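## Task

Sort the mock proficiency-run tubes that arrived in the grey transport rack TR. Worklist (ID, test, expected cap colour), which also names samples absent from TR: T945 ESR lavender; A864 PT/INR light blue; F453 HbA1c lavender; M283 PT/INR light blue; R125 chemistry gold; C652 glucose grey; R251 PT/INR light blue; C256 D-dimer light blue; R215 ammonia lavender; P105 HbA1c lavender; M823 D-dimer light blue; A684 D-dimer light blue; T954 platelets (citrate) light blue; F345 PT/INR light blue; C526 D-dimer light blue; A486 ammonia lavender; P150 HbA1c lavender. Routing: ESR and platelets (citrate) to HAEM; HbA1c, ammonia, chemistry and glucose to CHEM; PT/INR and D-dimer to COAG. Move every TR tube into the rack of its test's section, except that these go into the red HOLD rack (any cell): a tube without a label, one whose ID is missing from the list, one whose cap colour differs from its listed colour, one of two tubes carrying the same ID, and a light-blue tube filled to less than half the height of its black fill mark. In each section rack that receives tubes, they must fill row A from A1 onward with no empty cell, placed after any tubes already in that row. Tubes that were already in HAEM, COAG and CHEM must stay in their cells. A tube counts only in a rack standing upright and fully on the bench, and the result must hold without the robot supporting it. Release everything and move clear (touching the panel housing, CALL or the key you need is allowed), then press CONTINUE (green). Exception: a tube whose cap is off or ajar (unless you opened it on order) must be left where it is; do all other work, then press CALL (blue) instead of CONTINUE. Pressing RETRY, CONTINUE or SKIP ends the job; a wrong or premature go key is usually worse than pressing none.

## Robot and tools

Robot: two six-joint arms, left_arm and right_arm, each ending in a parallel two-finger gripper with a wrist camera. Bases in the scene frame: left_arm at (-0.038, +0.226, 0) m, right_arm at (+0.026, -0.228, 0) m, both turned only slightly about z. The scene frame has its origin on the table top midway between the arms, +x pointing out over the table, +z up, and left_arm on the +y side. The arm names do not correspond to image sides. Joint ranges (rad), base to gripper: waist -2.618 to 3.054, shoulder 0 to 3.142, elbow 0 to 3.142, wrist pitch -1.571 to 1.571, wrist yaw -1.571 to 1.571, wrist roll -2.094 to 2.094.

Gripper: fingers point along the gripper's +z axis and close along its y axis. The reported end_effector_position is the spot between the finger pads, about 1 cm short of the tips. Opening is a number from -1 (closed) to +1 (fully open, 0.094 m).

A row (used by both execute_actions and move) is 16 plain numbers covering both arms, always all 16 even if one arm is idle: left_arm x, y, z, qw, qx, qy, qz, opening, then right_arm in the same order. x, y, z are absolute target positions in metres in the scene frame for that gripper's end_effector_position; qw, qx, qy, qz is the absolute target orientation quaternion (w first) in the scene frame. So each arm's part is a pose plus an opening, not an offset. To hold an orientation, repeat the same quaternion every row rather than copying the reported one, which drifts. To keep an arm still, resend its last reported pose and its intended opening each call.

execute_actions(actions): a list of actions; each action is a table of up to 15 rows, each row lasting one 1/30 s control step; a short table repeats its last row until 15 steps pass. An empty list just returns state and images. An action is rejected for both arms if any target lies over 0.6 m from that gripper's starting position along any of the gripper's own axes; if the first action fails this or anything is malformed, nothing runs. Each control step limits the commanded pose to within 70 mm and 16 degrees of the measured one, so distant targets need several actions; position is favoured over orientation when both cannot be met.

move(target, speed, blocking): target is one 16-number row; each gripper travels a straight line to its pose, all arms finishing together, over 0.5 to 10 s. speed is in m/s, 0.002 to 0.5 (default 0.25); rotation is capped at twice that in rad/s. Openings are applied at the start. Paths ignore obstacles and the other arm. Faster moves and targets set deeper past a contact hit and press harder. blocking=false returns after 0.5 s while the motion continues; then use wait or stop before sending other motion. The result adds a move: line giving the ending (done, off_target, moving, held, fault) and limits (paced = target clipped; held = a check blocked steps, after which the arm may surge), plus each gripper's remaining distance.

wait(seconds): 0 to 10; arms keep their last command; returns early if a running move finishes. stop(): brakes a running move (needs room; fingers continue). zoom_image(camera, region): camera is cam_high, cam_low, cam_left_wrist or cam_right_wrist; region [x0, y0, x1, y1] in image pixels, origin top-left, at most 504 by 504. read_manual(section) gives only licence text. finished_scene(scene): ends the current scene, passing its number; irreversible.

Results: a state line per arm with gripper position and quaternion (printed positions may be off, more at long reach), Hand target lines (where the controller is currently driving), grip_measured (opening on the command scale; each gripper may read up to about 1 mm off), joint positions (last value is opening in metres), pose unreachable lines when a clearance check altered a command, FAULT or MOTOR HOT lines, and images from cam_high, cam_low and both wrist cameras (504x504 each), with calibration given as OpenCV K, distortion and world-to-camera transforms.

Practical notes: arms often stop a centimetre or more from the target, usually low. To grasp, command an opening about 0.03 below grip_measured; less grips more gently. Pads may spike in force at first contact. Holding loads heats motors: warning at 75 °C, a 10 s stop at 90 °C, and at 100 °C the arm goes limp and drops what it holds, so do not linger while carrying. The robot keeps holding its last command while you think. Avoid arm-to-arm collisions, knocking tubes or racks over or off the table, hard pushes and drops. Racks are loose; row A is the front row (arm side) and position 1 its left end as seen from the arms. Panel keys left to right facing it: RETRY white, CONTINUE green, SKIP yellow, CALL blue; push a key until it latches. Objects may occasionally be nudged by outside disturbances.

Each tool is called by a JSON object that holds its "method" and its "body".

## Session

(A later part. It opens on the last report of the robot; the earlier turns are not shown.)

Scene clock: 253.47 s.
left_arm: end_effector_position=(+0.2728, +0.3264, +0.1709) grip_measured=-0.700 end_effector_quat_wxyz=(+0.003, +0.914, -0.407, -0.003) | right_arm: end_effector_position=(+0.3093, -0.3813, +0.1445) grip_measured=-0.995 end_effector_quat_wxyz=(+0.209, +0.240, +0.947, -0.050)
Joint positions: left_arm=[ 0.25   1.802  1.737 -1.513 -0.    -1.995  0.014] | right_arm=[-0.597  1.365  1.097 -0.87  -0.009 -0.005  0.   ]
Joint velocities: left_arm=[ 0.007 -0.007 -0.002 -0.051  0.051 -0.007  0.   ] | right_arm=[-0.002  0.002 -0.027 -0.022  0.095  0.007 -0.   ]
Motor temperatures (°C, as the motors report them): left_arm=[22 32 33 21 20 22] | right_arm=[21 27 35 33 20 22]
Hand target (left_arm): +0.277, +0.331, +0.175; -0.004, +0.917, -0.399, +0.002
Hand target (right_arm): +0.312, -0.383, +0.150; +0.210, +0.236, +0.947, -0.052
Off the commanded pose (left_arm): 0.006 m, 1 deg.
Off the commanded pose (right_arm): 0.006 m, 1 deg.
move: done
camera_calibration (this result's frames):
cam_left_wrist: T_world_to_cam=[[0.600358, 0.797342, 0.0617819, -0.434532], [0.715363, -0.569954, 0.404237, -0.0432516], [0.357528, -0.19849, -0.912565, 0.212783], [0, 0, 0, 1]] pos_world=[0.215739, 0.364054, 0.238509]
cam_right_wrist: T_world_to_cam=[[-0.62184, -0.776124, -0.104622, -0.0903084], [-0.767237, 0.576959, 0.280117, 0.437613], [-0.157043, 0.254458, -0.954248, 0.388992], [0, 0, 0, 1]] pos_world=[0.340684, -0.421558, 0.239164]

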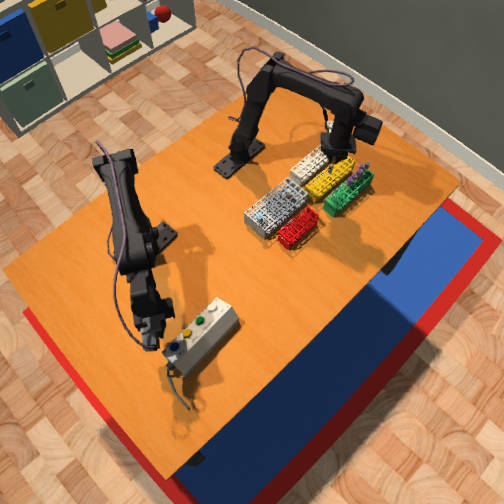

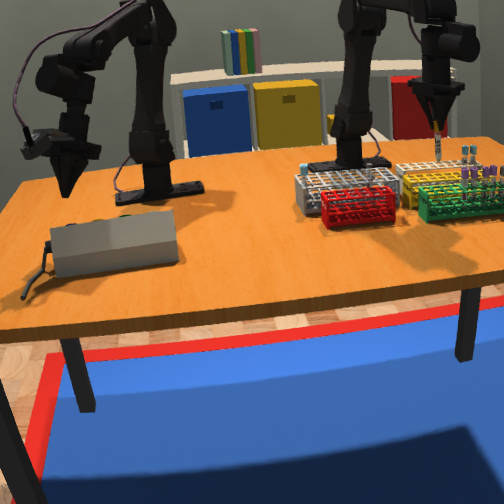

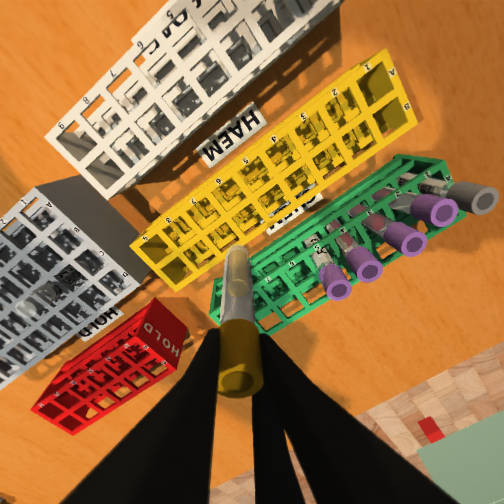

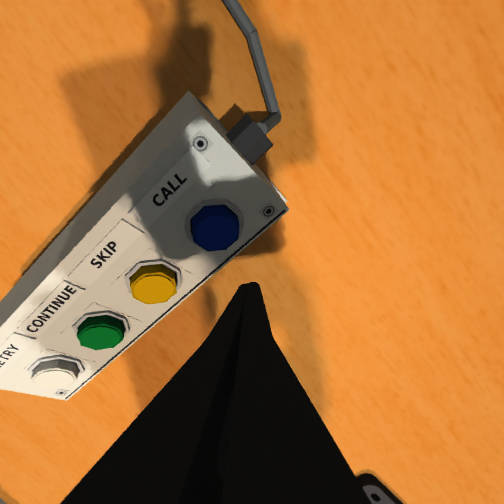

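{"method": "zoom_image", "body": {"camera": "cam_low", "region": [422, 128, 456, 164]}}

{"method": "zoom_image", "body": {"camera": "cam_left_wrist", "region": [240, 150, 500, 340]}}

Region (422, 128, 456, 164) of cam_low's 504x504 image, scaled by 14.000, with more detail than that image has.

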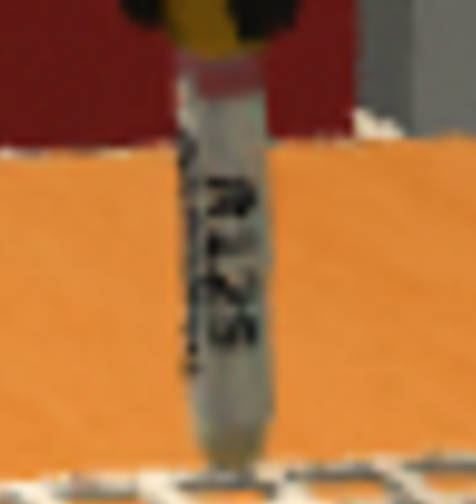

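Region (240, 150, 500, 340) of cam_left_wrist's 504x504 image, scaled by 1.938, with more detail than that image has; it fills the top 368 rows of this view, and the rest is white.

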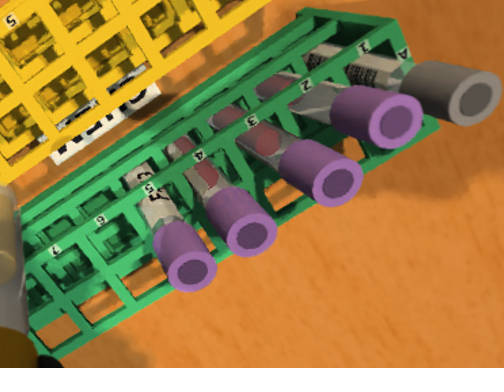

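{"method": "zoom_image", "body": {"camera": "cam_left_wrist", "region": [195, 230, 285, 410]}}

Region (195, 230, 285, 410) of cam_left_wrist's 504x504 image, scaled by 2.800, with more detail than that image has.

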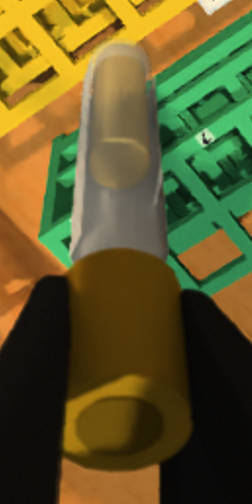

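{"method": "move", "body": {"target": [0.29,0.31,0.172,0,-0.1736,0.9848,0,-0.72,0.312,-0.383,0.15,0.21,0.2362,0.9473,-0.0523,-1], "speed": 0.5}}

{"method": "move", "body": {"target": [0.327,0.340,0.146,-0.0315,0.7067,0.7067,0.011,-0.72,0.312,-0.383,0.15,0.21,0.2362,0.9473,-0.0523,-1], "speed": 0.5}}

Scene clock: 294.53 s.
left_arm: end_effector_position=(+0.2836, +0.3117, +0.1707) grip_measured=-0.700 end_effector_quat_wxyz=(-0.002, -0.183, +0.983, +0.000) | right_arm: end_effector_position=(+0.3093, -0.3813, +0.1445) grip_measured=-0.995 end_effector_quat_wxyz=(+0.209, +0.240, +0.947, -0.050)
Joint positions: left_arm=[ 0.198  1.824  1.763 -1.514 -0.    -0.111  0.014] | right_arm=[-0.597  1.365  1.097 -0.87  -0.009 -0.005  0.   ]
Joint velocities: left_arm=[-0.002 -0.002 -0.017 -0.007  0.007  0.051 -0.   ] | right_arm=[-0.002 -0.002 -0.022  0.051  0.081  0.007  0.   ]
Motor temperatures (°C, as the motors report them): left_arm=[22 33 34 21 20 22] | right_arm=[21 26 35 32 20 22]
Hand target (left_arm): +0.290, +0.310, +0.172; -0.000, -0.174, +0.985, -0.000
Hand target (right_arm): +0.312, -0.383, +0.150; +0.210, +0.236, +0.947, -0.052
Off the commanded pose (left_arm): 0.007 m, 1 deg.
Off the commanded pose (right_arm): 0.006 m, 1 deg.
move: done
camera_calibration (this result's frames):
cam_left_wrist: T_world_to_cam=[[0.531016, -0.844722, 0.066831, 0.101285], [-0.785613, -0.46123, 0.412407, 0.33116], [-0.317545, -0.271498, -0.908545, 0.419331], [0, 0, 0, 1]] pos_world=[0.339536, 0.352146, 0.237639]
cam_right_wrist: T_world_to_cam=[[-0.62184, -0.776124, -0.104622, -0.0903084], [-0.767237, 0.576959, 0.280117, 0.437613], [-0.157043, 0.254458, -0.954248, 0.388992], [0, 0, 0, 1]] pos_world=[0.340684, -0.421558, 0.239164]

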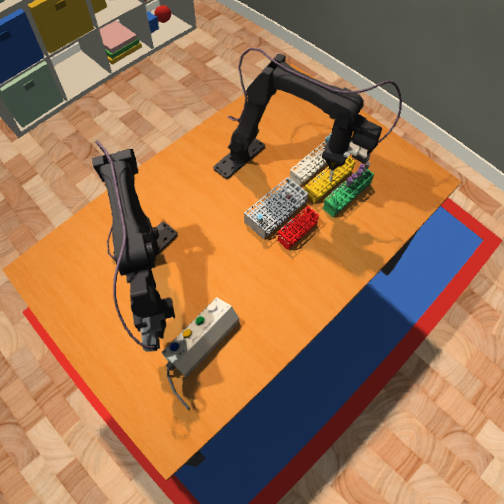

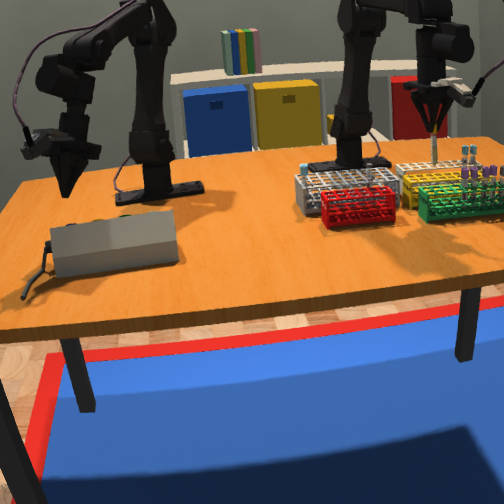

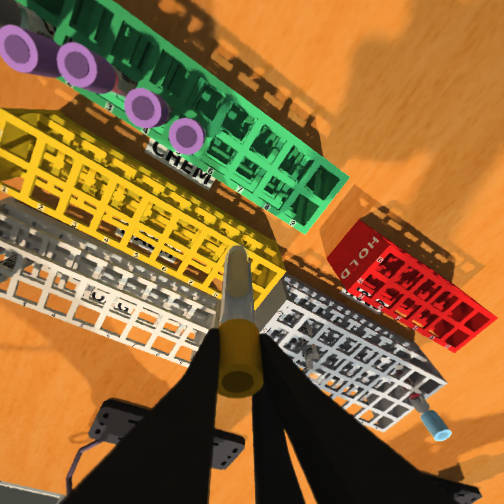

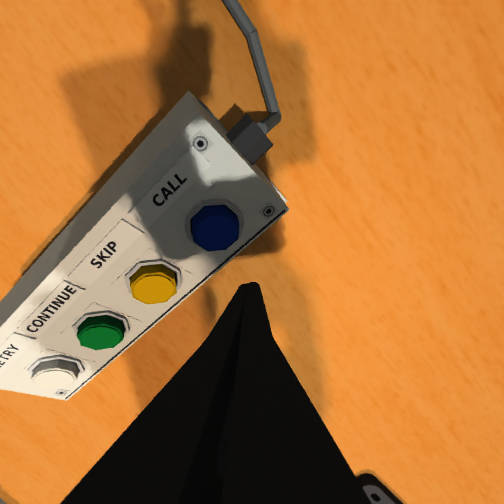

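Scene clock: 297.23 s.
left_arm: end_effector_position=(+0.3201, +0.3330, +0.1423) grip_measured=-0.700 end_effector_quat_wxyz=(-0.038, +0.707, +0.706, -0.002) | right_arm: end_effector_position=(+0.3093, -0.3813, +0.1445) grip_measured=-0.995 end_effector_quat_wxyz=(+0.209, +0.240, +0.947, -0.050)
Joint positions: left_arm=[ 0.198  2.017  1.91  -1.504 -0.064  1.828  0.014] | right_arm=[-0.597  1.365  1.097 -0.87  -0.009 -0.005  0.   ]
Joint velocities: left_arm=[-0.012 -0.007  0.002 -0.007 -0.051 -0.007 -0.   ] | right_arm=[-0.007  0.002 -0.002  0.051  0.022 -0.037  0.001]
Motor temperatures (°C, as the motors report them): left_arm=[22 33 34 21 20 22] | right_arm=[21 26 35 32 20 22]
Hand target (left_arm): +0.327, +0.340, +0.146; -0.031, +0.707, +0.707, +0.012
Hand target (right_arm): +0.312, -0.383, +0.150; +0.210, +0.236, +0.947, -0.052
Off the commanded pose (left_arm): 0.011 m, 2 deg.
Off the commanded pose (right_arm): 0.006 m, 1 deg.
move: off_target (left_arm)
camera_calibration (this result's frames):
cam_left_wrist: T_world_to_cam=[[-0.974458, -0.194057, 0.113017, 0.360418], [-0.121411, 0.878625, 0.461819, -0.284453], [-0.188919, 0.436302, -0.879744, 0.129932], [0, 0, 0, 1]] pos_world=[0.341223, 0.26318, 0.20494]
cam_right_wrist: T_world_to_cam=[[-0.62184, -0.776124, -0.104622, -0.0903084], [-0.767237, 0.576959, 0.280117, 0.437613], [-0.157043, 0.254458, -0.954248, 0.388992], [0, 0, 0, 1]] pos_world=[0.340684, -0.421558, 0.239164]

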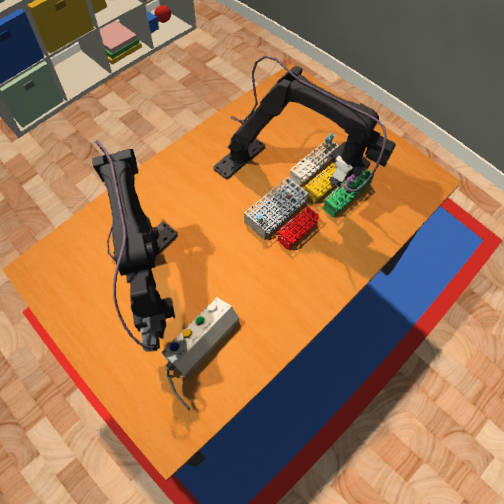

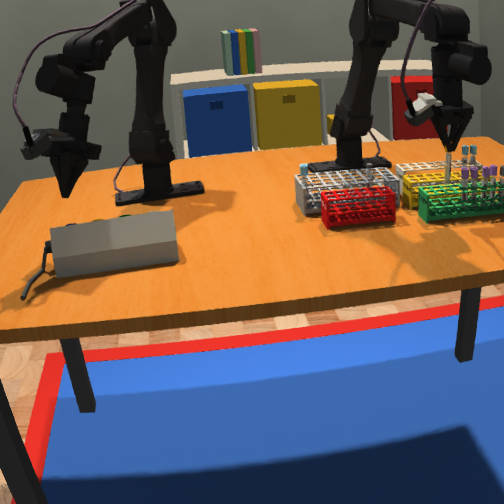

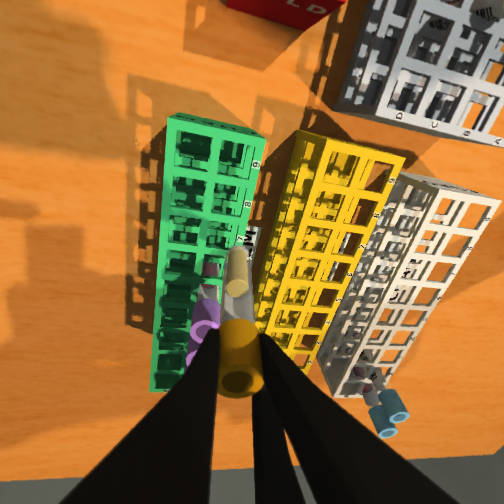

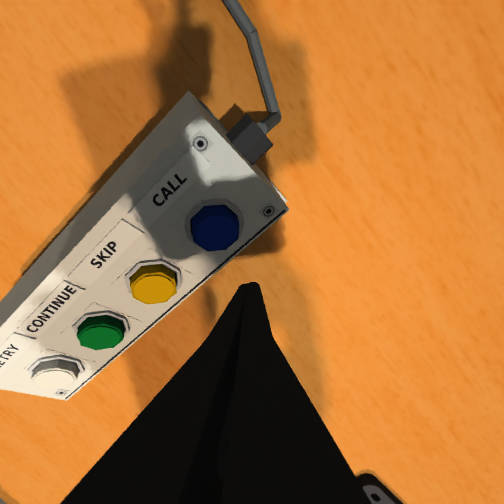

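{"method": "zoom_image", "body": {"camera": "cam_left_wrist", "region": [150, 170, 290, 340]}}

{"method": "zoom_image", "body": {"camera": "cam_low", "region": [410, 130, 490, 210]}}

Region (150, 170, 290, 340) of cam_left_wrist's 504x504 image, scaled by 2.965, with more detail than that image has; it fills the left 415 columns of this view, and the rest is white.

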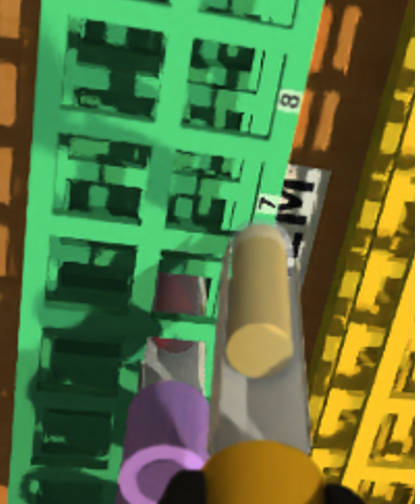

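Region (410, 130, 490, 210) of cam_low's 504x504 image, scaled by 6.300, with more detail than that image has.

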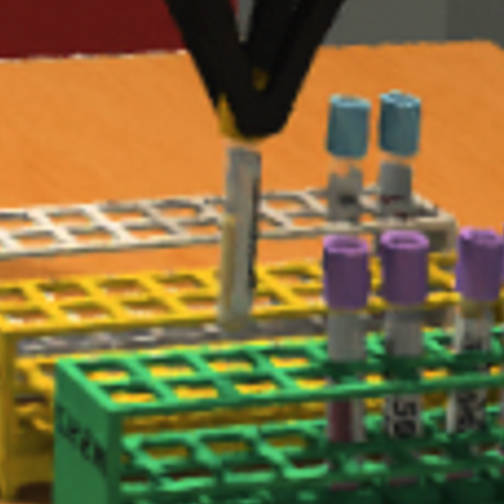

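{"method": "move", "body": {"target": [0.3358,0.3545,0.1458,-0.0246,0.7067,0.7067,0.0242,-0.72,0.312,-0.383,0.15,0.21,0.2362,0.9473,-0.0523,-1], "speed": 0.05}}

{"method": "zoom_image", "body": {"camera": "cam_left_wrist", "region": [170, 170, 310, 340]}}

Scene clock: 337.83 s.
left_arm: end_effector_position=(+0.3288, +0.3474, +0.1415) grip_measured=-0.700 end_effector_quat_wxyz=(-0.031, +0.708, +0.705, +0.010) | right_arm: end_effector_position=(+0.3093, -0.3813, +0.1445) grip_measured=-0.995 end_effector_quat_wxyz=(+0.209, +0.240, +0.947, -0.050)
Joint positions: left_arm=[ 0.229  2.041  1.943 -1.484 -0.064  1.862  0.014] | right_arm=[-0.597  1.365  1.097 -0.87  -0.009 -0.005  0.   ]
Joint velocities: left_arm=[ 0.007 -0.012 -0.002 -0.022 -0.051  0.007 -0.   ] | right_arm=[-0.007 -0.007 -0.027 -0.022  0.081 -0.007  0.   ]
Motor temperatures (°C, as the motors report them): left_arm=[22 36 35 21 20 22] | right_arm=[21 26 36 31 20 22]
Hand target (left_arm): +0.336, +0.354, +0.146; -0.025, +0.707, +0.706, +0.025
Hand target (right_arm): +0.312, -0.383, +0.150; +0.210, +0.236, +0.947, -0.052
Off the commanded pose (left_arm): 0.011 m, 2 deg.
Off the commanded pose (right_arm): 0.006 m, 1 deg.
move: off_target (left_arm)
camera_calibration (this result's frames):
cam_left_wrist: T_world_to_cam=[[-0.977665, -0.191798, 0.0859335, 0.375899], [-0.131054, 0.875999, 0.464167, -0.292031], [-0.164304, 0.442538, -0.881569, 0.114631], [0, 0, 0, 1]] pos_world=[0.348066, 0.277187, 0.204304]
cam_right_wrist: T_world_to_cam=[[-0.62184, -0.776124, -0.104622, -0.0903084], [-0.767237, 0.576959, 0.280117, 0.437613], [-0.157043, 0.254458, -0.954248, 0.388992], [0, 0, 0, 1]] pos_world=[0.340684, -0.421558, 0.239164]

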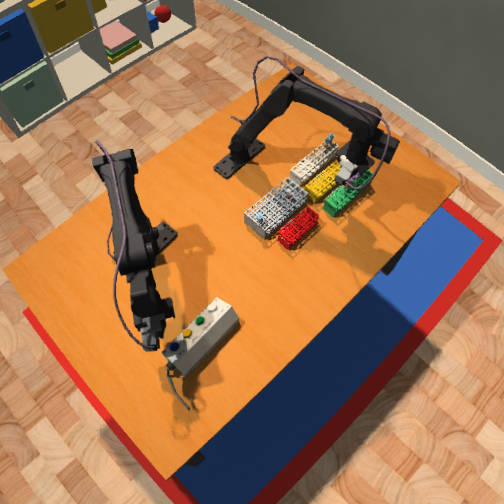

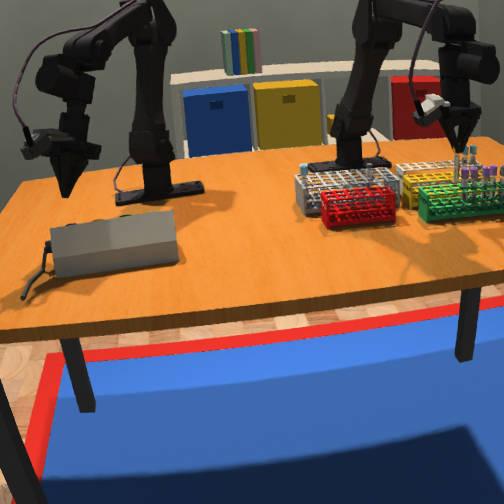

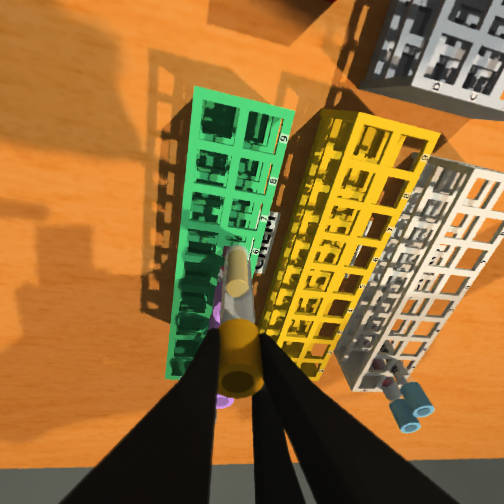

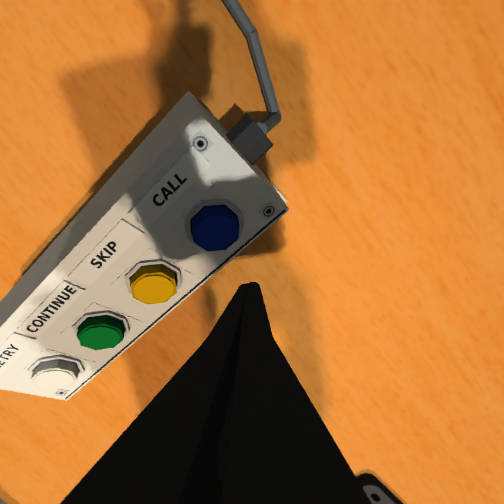

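Region (170, 170, 310, 340) of cam_left_wrist's 504x504 image, scaled by 2.965, with more detail than that image has; it fills the left 415 columns of this view, and the rest is white.

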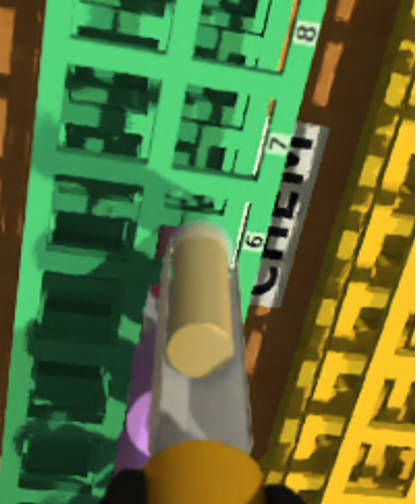

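{"method": "move", "body": {"target": [0.3295,0.3492,0.116,-0.0315,0.7067,0.7067,0.0089,-0.72,0.312,-0.383,0.15,0.21,0.2362,0.9473,-0.0523,-1], "speed": 0.03}}

{"method": "zoom_image", "body": {"camera": "cam_left_wrist", "region": [170, 170, 310, 340]}}

Scene clock: 366.90 s.
left_arm: end_effector_position=(+0.3288, +0.3474, +0.1174) grip_measured=-0.700 end_effector_quat_wxyz=(-0.033, +0.709, +0.705, +0.006) | right_arm: end_effector_position=(+0.3093, -0.3813, +0.1445) grip_measured=-0.995 end_effector_quat_wxyz=(+0.209, +0.240, +0.947, -0.050)
Joint positions: left_arm=[ 0.229  2.041  1.846 -1.397 -0.064  1.863  0.014] | right_arm=[-0.597  1.365  1.097 -0.87  -0.009 -0.005  0.   ]
Joint velocities: left_arm=[ 0.002  0.007 -0.037  0.007  0.022  0.007 -0.   ] | right_arm=[ 0.002 -0.007  0.017 -0.007 -0.081  0.037  0.001]
Motor temperatures (°C, as the motors report them): left_arm=[22 37 35 21 20 22] | right_arm=[21 26 36 31 20 22]
Hand target (left_arm): +0.330, +0.349, +0.116; -0.031, +0.707, +0.707, +0.009
Hand target (right_arm): +0.312, -0.383, +0.150; +0.210, +0.236, +0.947, -0.052
Off the commanded pose (left_arm): 0.002 m, 0 deg.
Off the commanded pose (right_arm): 0.006 m, 1 deg.
move: done
camera_calibration (this result's frames):
cam_left_wrist: T_world_to_cam=[[-0.977153, -0.19007, 0.0951043, 0.376136], [-0.12561, 0.877422, 0.462983, -0.282949], [-0.171446, 0.440459, -0.88125, 0.0963389], [0, 0, 0, 1]] pos_world=[0.348518, 0.277324, 0.180127]
cam_right_wrist: T_world_to_cam=[[-0.62184, -0.776124, -0.104622, -0.0903084], [-0.767237, 0.576959, 0.280117, 0.437613], [-0.157043, 0.254458, -0.954248, 0.388992], [0, 0, 0, 1]] pos_world=[0.340684, -0.421558, 0.239164]

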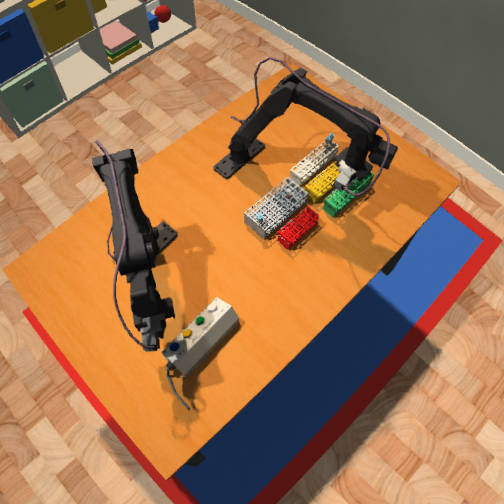

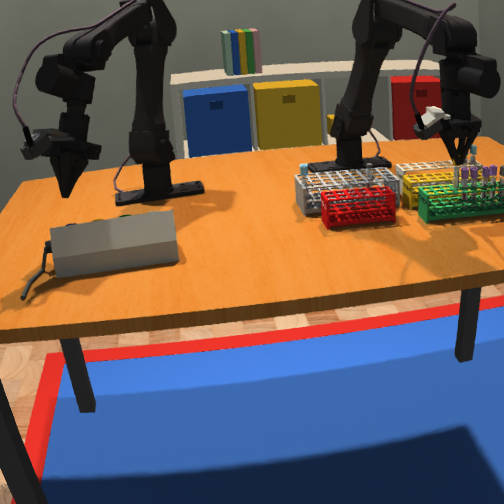

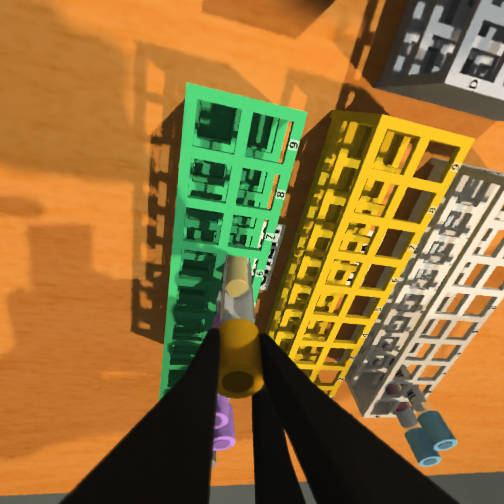

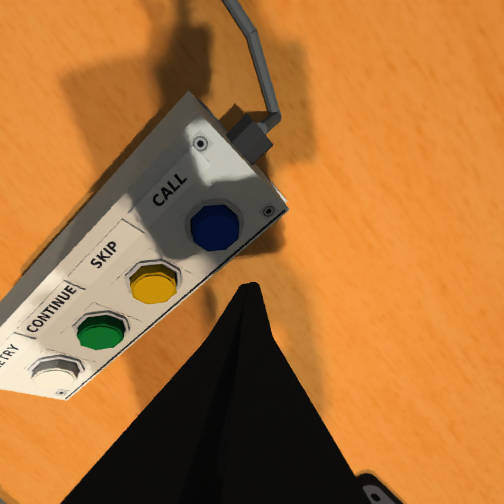

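Region (170, 170, 310, 340) of cam_left_wrist's 504x504 image, scaled by 2.965, with more detail than that image has; it fills the left 415 columns of this view, and the rest is white.

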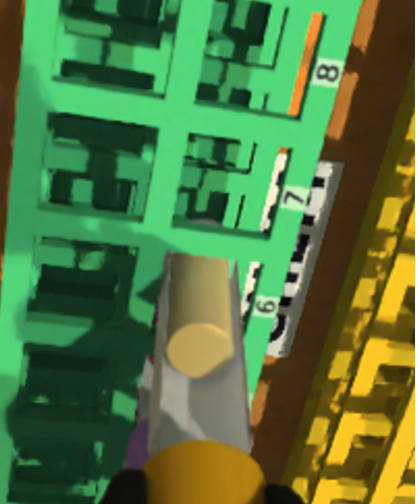

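{"method": "zoom_image", "body": {"camera": "cam_low", "region": [425, 135, 500, 215]}}

Region (425, 135, 500, 215) of cam_low's 504x504 image, scaled by 6.300, with more detail than that image has; it fills the left 472 columns of this view, and the rest is white.

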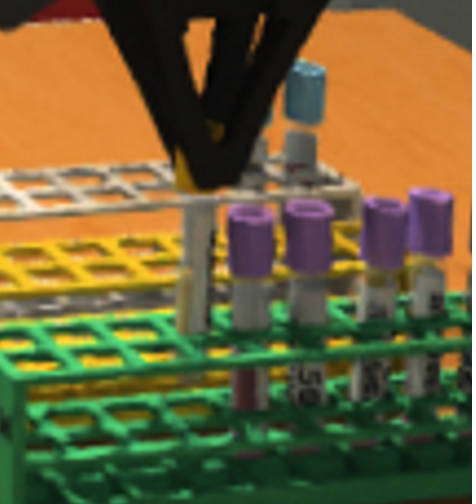

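{"method": "move", "body": {"target": [0.3287,0.3478,0.0865,-0.0315,0.7067,0.7067,0.0089,-0.72,0.312,-0.383,0.15,0.21,0.2362,0.9473,-0.0523,-1], "speed": 0.03}}

{"method": "zoom_image", "body": {"camera": "cam_low", "region": [425, 135, 500, 215]}}

Scene clock: 376.83 s.
left_arm: end_effector_position=(+0.3268, +0.3468, +0.0878) grip_measured=-0.701 end_effector_quat_wxyz=(-0.035, +0.709, +0.705, +0.003) | right_arm: end_effector_position=(+0.3093, -0.3813, +0.1445) grip_measured=-0.995 end_effector_quat_wxyz=(+0.209, +0.240, +0.947, -0.050)
Joint positions: left_arm=[ 0.229  2.041  1.729 -1.286 -0.064  1.863  0.014] | right_arm=[-0.597  1.365  1.097 -0.87  -0.009 -0.005  0.   ]
Joint velocities: left_arm=[ 0.007 -0.007 -0.017 -0.007  0.037 -0.11   0.   ] | right_arm=[ 0.007  0.012  0.002 -0.051 -0.037  0.022 -0.001]
Motor temperatures (°C, as the motors report them): left_arm=[22 38 33 21 20 22] | right_arm=[21 26 36 31 20 22]
Hand target (left_arm): +0.328, +0.348, +0.086; -0.032, +0.707, +0.707, +0.009
Hand target (right_arm): +0.312, -0.383, +0.150; +0.210, +0.236, +0.947, -0.052
Off the commanded pose (left_arm): 0.003 m, 1 deg.
Off the commanded pose (right_arm): 0.006 m, 1 deg.
move: done
camera_calibration (this result's frames):
cam_left_wrist: T_world_to_cam=[[-0.976505, -0.189878, 0.101906, 0.375992], [-0.122564, 0.878323, 0.462089, -0.270216], [-0.177247, 0.438742, -0.880959, 0.0726591], [0, 0, 0, 1]] pos_world=[0.346918, 0.276851, 0.150558]
cam_right_wrist: T_world_to_cam=[[-0.62184, -0.776124, -0.104622, -0.0903084], [-0.767237, 0.576959, 0.280117, 0.437613], [-0.157043, 0.254458, -0.954248, 0.388992], [0, 0, 0, 1]] pos_world=[0.340684, -0.421558, 0.239164]

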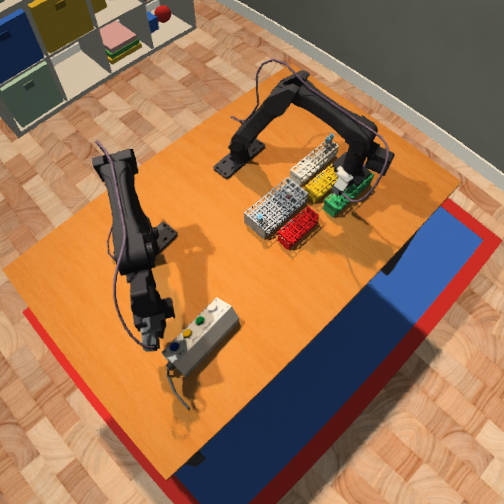

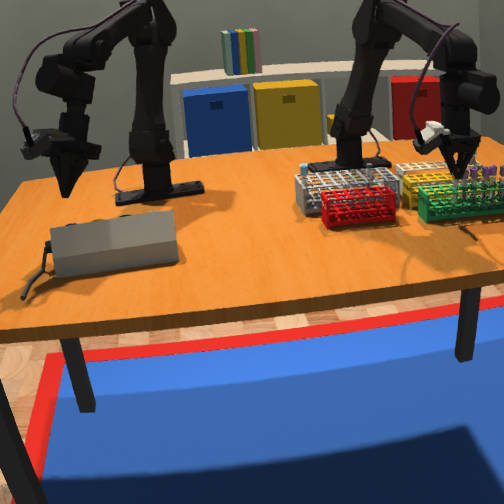

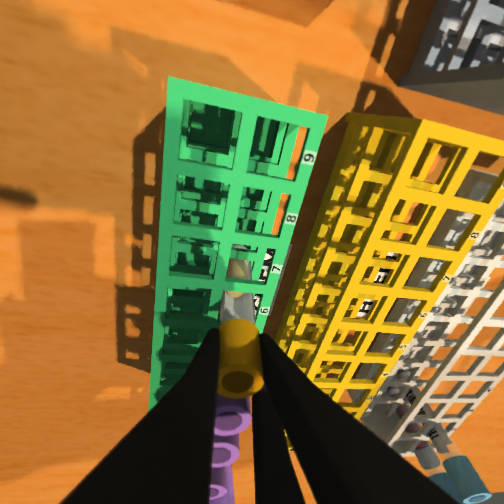

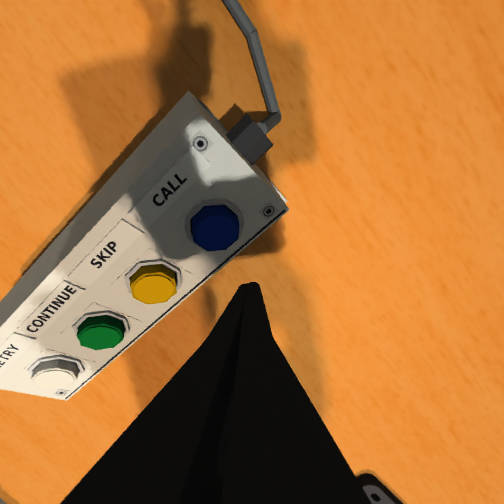

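Region (425, 135, 500, 215) of cam_low's 504x504 image, scaled by 6.300, with more detail than that image has; it fills the left 472 columns of this view, and the rest is white.

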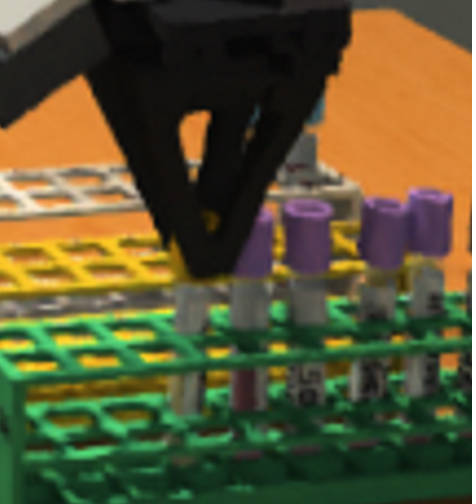

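{"method": "execute_actions", "body": {"actions": [[[0.3287,0.3478,0.0865,-0.0315,0.7067,0.7067,0.0089,-0.68,0.312,-0.383,0.15,0.21,0.2362,0.9473,-0.0523,-1],[0.3287,0.3478,0.0865,-0.0315,0.7067,0.7067,0.0089,-0.64,0.312,-0.383,0.15,0.21,0.2362,0.9473,-0.0523,-1],[0.3287,0.3478,0.0865,-0.0315,0.7067,0.7067,0.0089,-0.58,0.312,-0.383,0.15,0.21,0.2362,0.9473,-0.0523,-1],[0.3287,0.3478,0.0865,-0.0315,0.7067,0.7067,0.0089,-0.51,0.312,-0.383,0.15,0.21,0.2362,0.9473,-0.0523,-1],[0.3287,0.3478,0.0865,-0.0315,0.7067,0.7067,0.0089,-0.44,0.312,-0.383,0.15,0.21,0.2362,0.9473,-0.0523,-1],[0.3287,0.3478,0.0865,-0.0315,0.7067,0.7067,0.0089,-0.38,0.312,-0.383,0.15,0.21,0.2362,0.9473,-0.0523,-1]]]}}

{"method": "move", "body": {"target": [0.327,0.345,0.14,-0.0315,0.7067,0.7067,0.0089,-0.38,0.312,-0.383,0.15,0.21,0.2362,0.9473,-0.0523,-1], "speed": 0.1}}

{"method": "move", "body": {"target": [0.221,0.056,0.145,-0.0315,0.7067,0.7067,0.0089,-0.38,0.312,-0.383,0.15,0.21,0.2362,0.9473,-0.0523,-1], "speed": 0.25}}

Scene clock: 399.47 s.
left_arm: end_effector_position=(+0.3288, +0.3475, +0.0877) grip_measured=-0.383 end_effector_quat_wxyz=(-0.032, +0.709, +0.705, +0.007) | right_arm: end_effector_position=(+0.3093, -0.3813, +0.1445) grip_measured=-0.995 end_effector_quat_wxyz=(+0.209, +0.240, +0.947, -0.050)
Joint positions: left_arm=[ 0.229  2.041  1.729 -1.277 -0.064  1.863  0.029] | right_arm=[-0.597  1.365  1.097 -0.87  -0.009 -0.005  0.   ]
Joint velocities: left_arm=[ 0.002 -0.012  0.017  0.007 -0.022 -0.037 -0.001] | right_arm=[-0.012 -0.012 -0.007 -0.066  0.007  0.022  0.   ]
Motor temperatures (°C, as the motors report them): left_arm=[22 39 32 21 20 22] | right_arm=[21 26 36 30 20 22]
Hand target (left_arm): +0.329, +0.348, +0.087; -0.031, +0.707, +0.707, +0.009
Hand target (right_arm): +0.312, -0.383, +0.150; +0.210, +0.236, +0.947, -0.052
Off the commanded pose (left_arm): 0.001 m, 0 deg.
Off the commanded pose (right_arm): 0.006 m, 1 deg.
camera_calibration (this result's frames):
cam_left_wrist: T_world_to_cam=[[-0.977326, -0.190121, 0.0932141, 0.37927], [-0.126457, 0.877171, 0.463227, -0.268898], [-0.169834, 0.440936, -0.881324, 0.0695441], [0, 0, 0, 1]] pos_world=[0.348478, 0.277312, 0.150498]
cam_right_wrist: T_world_to_cam=[[-0.62184, -0.776124, -0.104622, -0.0903084], [-0.767237, 0.576959, 0.280117, 0.437613], [-0.157043, 0.254458, -0.954248, 0.388992], [0, 0, 0, 1]] pos_world=[0.340684, -0.421558, 0.239164]

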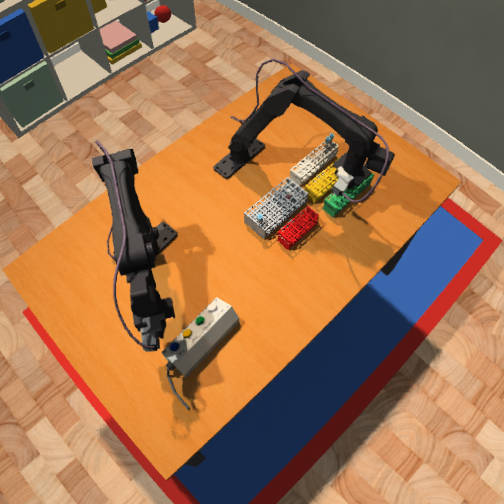

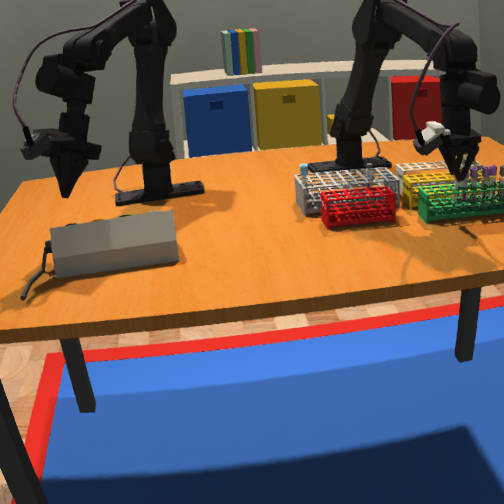

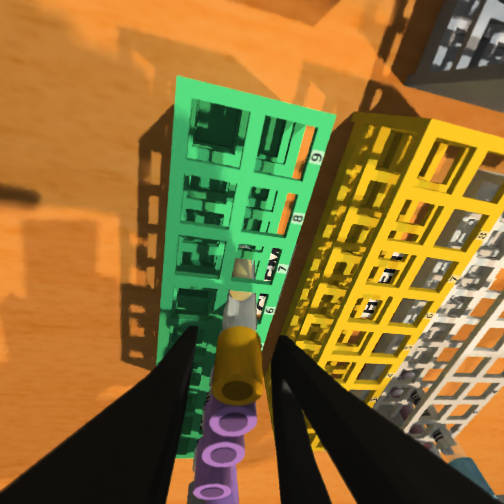

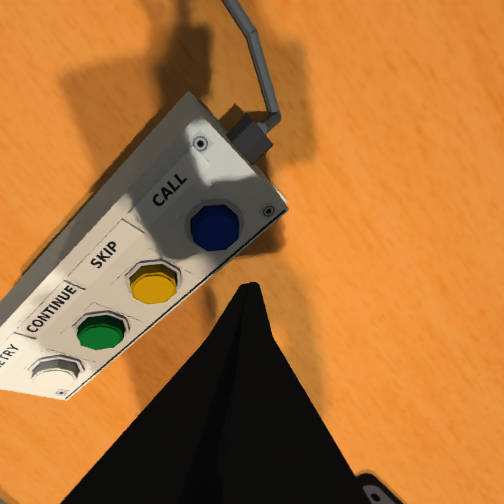

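Scene clock: 400.57 s.
left_arm: end_effector_position=(+0.3260, +0.3466, +0.1301) grip_measured=-0.383 end_effector_quat_wxyz=(-0.035, +0.708, +0.706, +0.003) | right_arm: end_effector_position=(+0.3093, -0.3813, +0.1445) grip_measured=-0.995 end_effector_quat_wxyz=(+0.209, +0.240, +0.947, -0.050)
Joint positions: left_arm=[ 0.229  2.041  1.897 -1.455 -0.064  1.861  0.029] | right_arm=[-0.597  1.365  1.097 -0.87  -0.009 -0.005  0.   ]
Joint velocities: left_arm=[ 0.012 -0.007 -0.002  0.007  0.095 -0.066  0.   ] | right_arm=[-0.002  0.002 -0.007  0.022 -0.007  0.051  0.001]
Motor temperatures (°C, as the motors report them): left_arm=[22 39 32 21 20 22] | right_arm=[21 26 36 30 20 22]
Hand target (left_arm): +0.327, +0.345, +0.140; -0.031, +0.707, +0.707, +0.009
Hand target (right_arm): +0.312, -0.383, +0.150; +0.210, +0.236, +0.947, -0.052
Off the commanded pose (left_arm): 0.010 m, 1 deg.
Off the commanded pose (right_arm): 0.006 m, 1 deg.
move: done
camera_calibration (this result's frames):
cam_left_wrist: T_world_to_cam=[[-0.975898, -0.192457, 0.102878, 0.371476], [-0.124462, 0.878089, 0.462027, -0.288948], [-0.179257, 0.438087, -0.880878, 0.110754], [0, 0, 0, 1]] pos_world=[0.346413, 0.276695, 0.192846]
cam_right_wrist: T_world_to_cam=[[-0.62184, -0.776124, -0.104622, -0.0903084], [-0.767237, 0.576959, 0.280117, 0.437613], [-0.157043, 0.254458, -0.954248, 0.388992], [0, 0, 0, 1]] pos_world=[0.340684, -0.421558, 0.239164]

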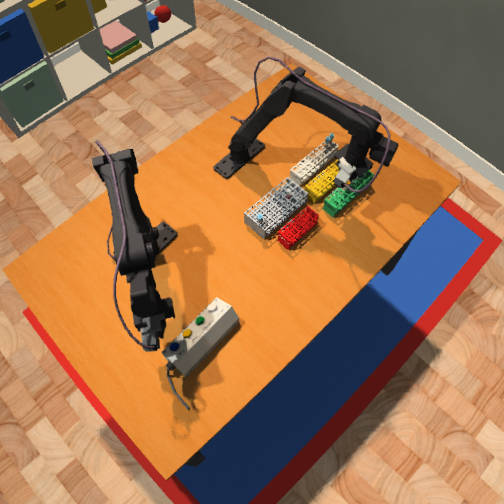

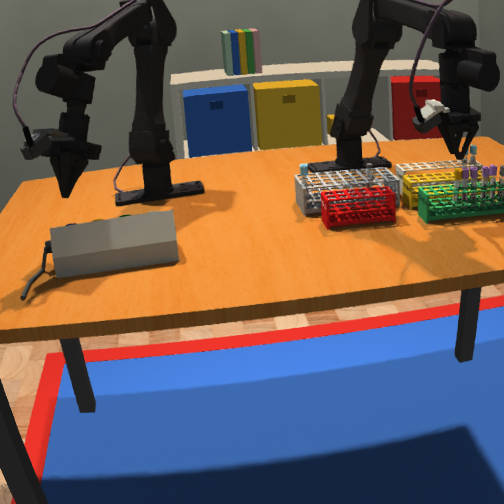

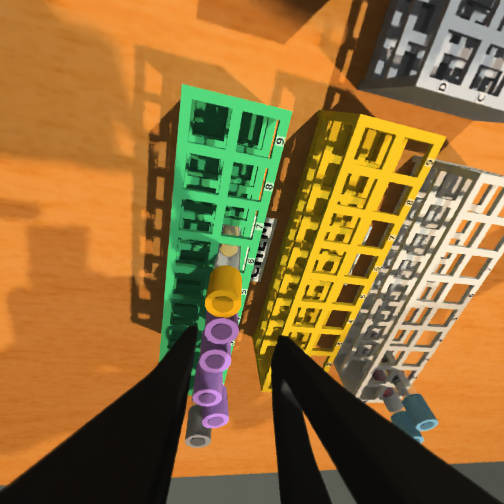

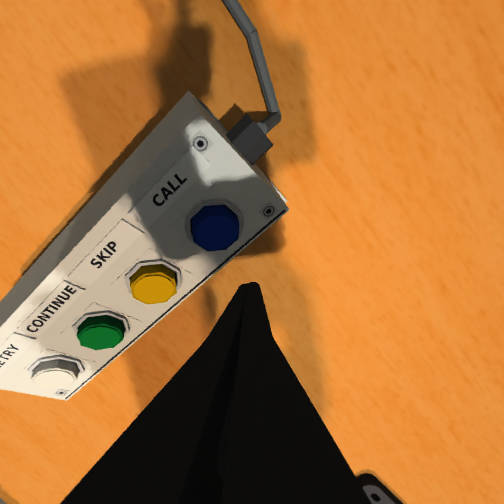

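Scene clock: 402.47 s.
left_arm: end_effector_position=(+0.2153, +0.0588, +0.1385) grip_measured=-0.383 end_effector_quat_wxyz=(-0.038, +0.709, +0.704, +0.004) | right_arm: end_effector_position=(+0.3093, -0.3813, +0.1445) grip_measured=-0.995 end_effector_quat_wxyz=(+0.209, +0.240, +0.947, -0.050)
Joint positions: left_arm=[-0.658  1.761  1.554 -1.437 -0.022  0.979  0.029] | right_arm=[-0.597  1.365  1.097 -0.87  -0.009 -0.005  0.   ]
Joint velocities: left_arm=[ 0.002  0.002 -0.007  0.037 -0.037 -0.11  -0.001] | right_arm=[-0.012 -0.027 -0.007 -0.066 -0.007 -0.007 -0.001]
Motor temperatures (°C, as the motors report them): left_arm=[22 39 32 21 20 22] | right_arm=[21 26 36 30 20 22]
Hand target (left_arm): +0.217, +0.056, +0.145; -0.033, +0.707, +0.707, +0.003
Hand target (right_arm): +0.312, -0.383, +0.150; +0.210, +0.236, +0.947, -0.052
Off the commanded pose (left_arm): 0.009 m, 1 deg.
Off the commanded pose (right_arm): 0.006 m, 1 deg.
move: done
camera_calibration (this result's frames):
cam_left_wrist: T_world_to_cam=[[-0.976616, -0.187937, 0.104412, 0.206867], [-0.118498, 0.875763, 0.467972, -0.0559001], [-0.179389, 0.444656, -0.877554, 0.223594], [0, 0, 0, 1]] pos_world=[0.235515, -0.0115895, 0.200777]
cam_right_wrist: T_world_to_cam=[[-0.62184, -0.776124, -0.104622, -0.0903084], [-0.767237, 0.576959, 0.280117, 0.437613], [-0.157043, 0.254458, -0.954248, 0.388992], [0, 0, 0, 1]] pos_world=[0.340684, -0.421558, 0.239164]

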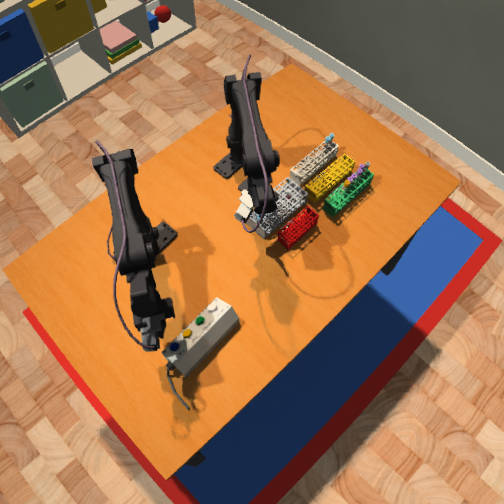

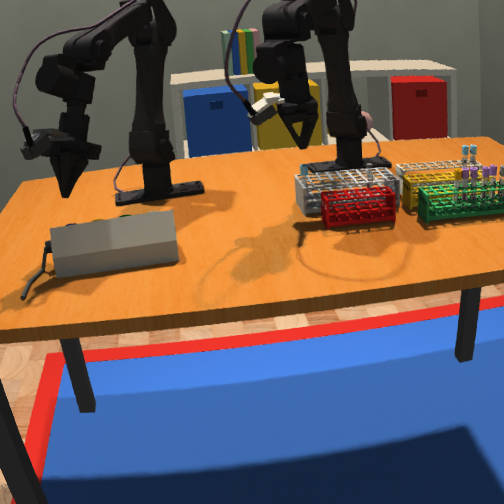

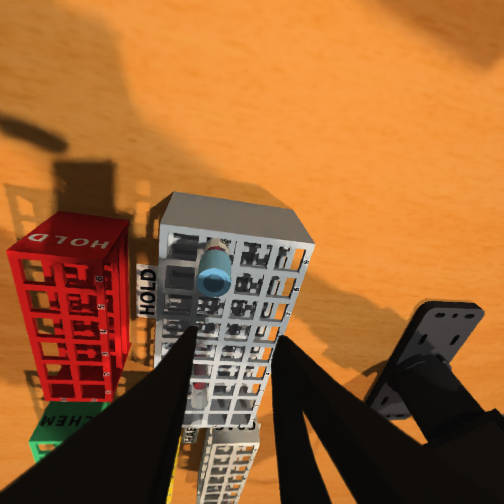

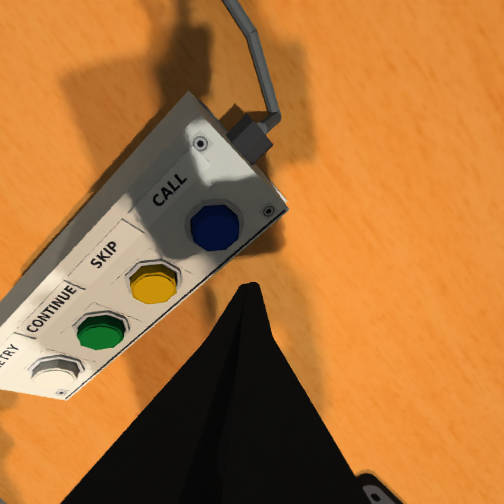

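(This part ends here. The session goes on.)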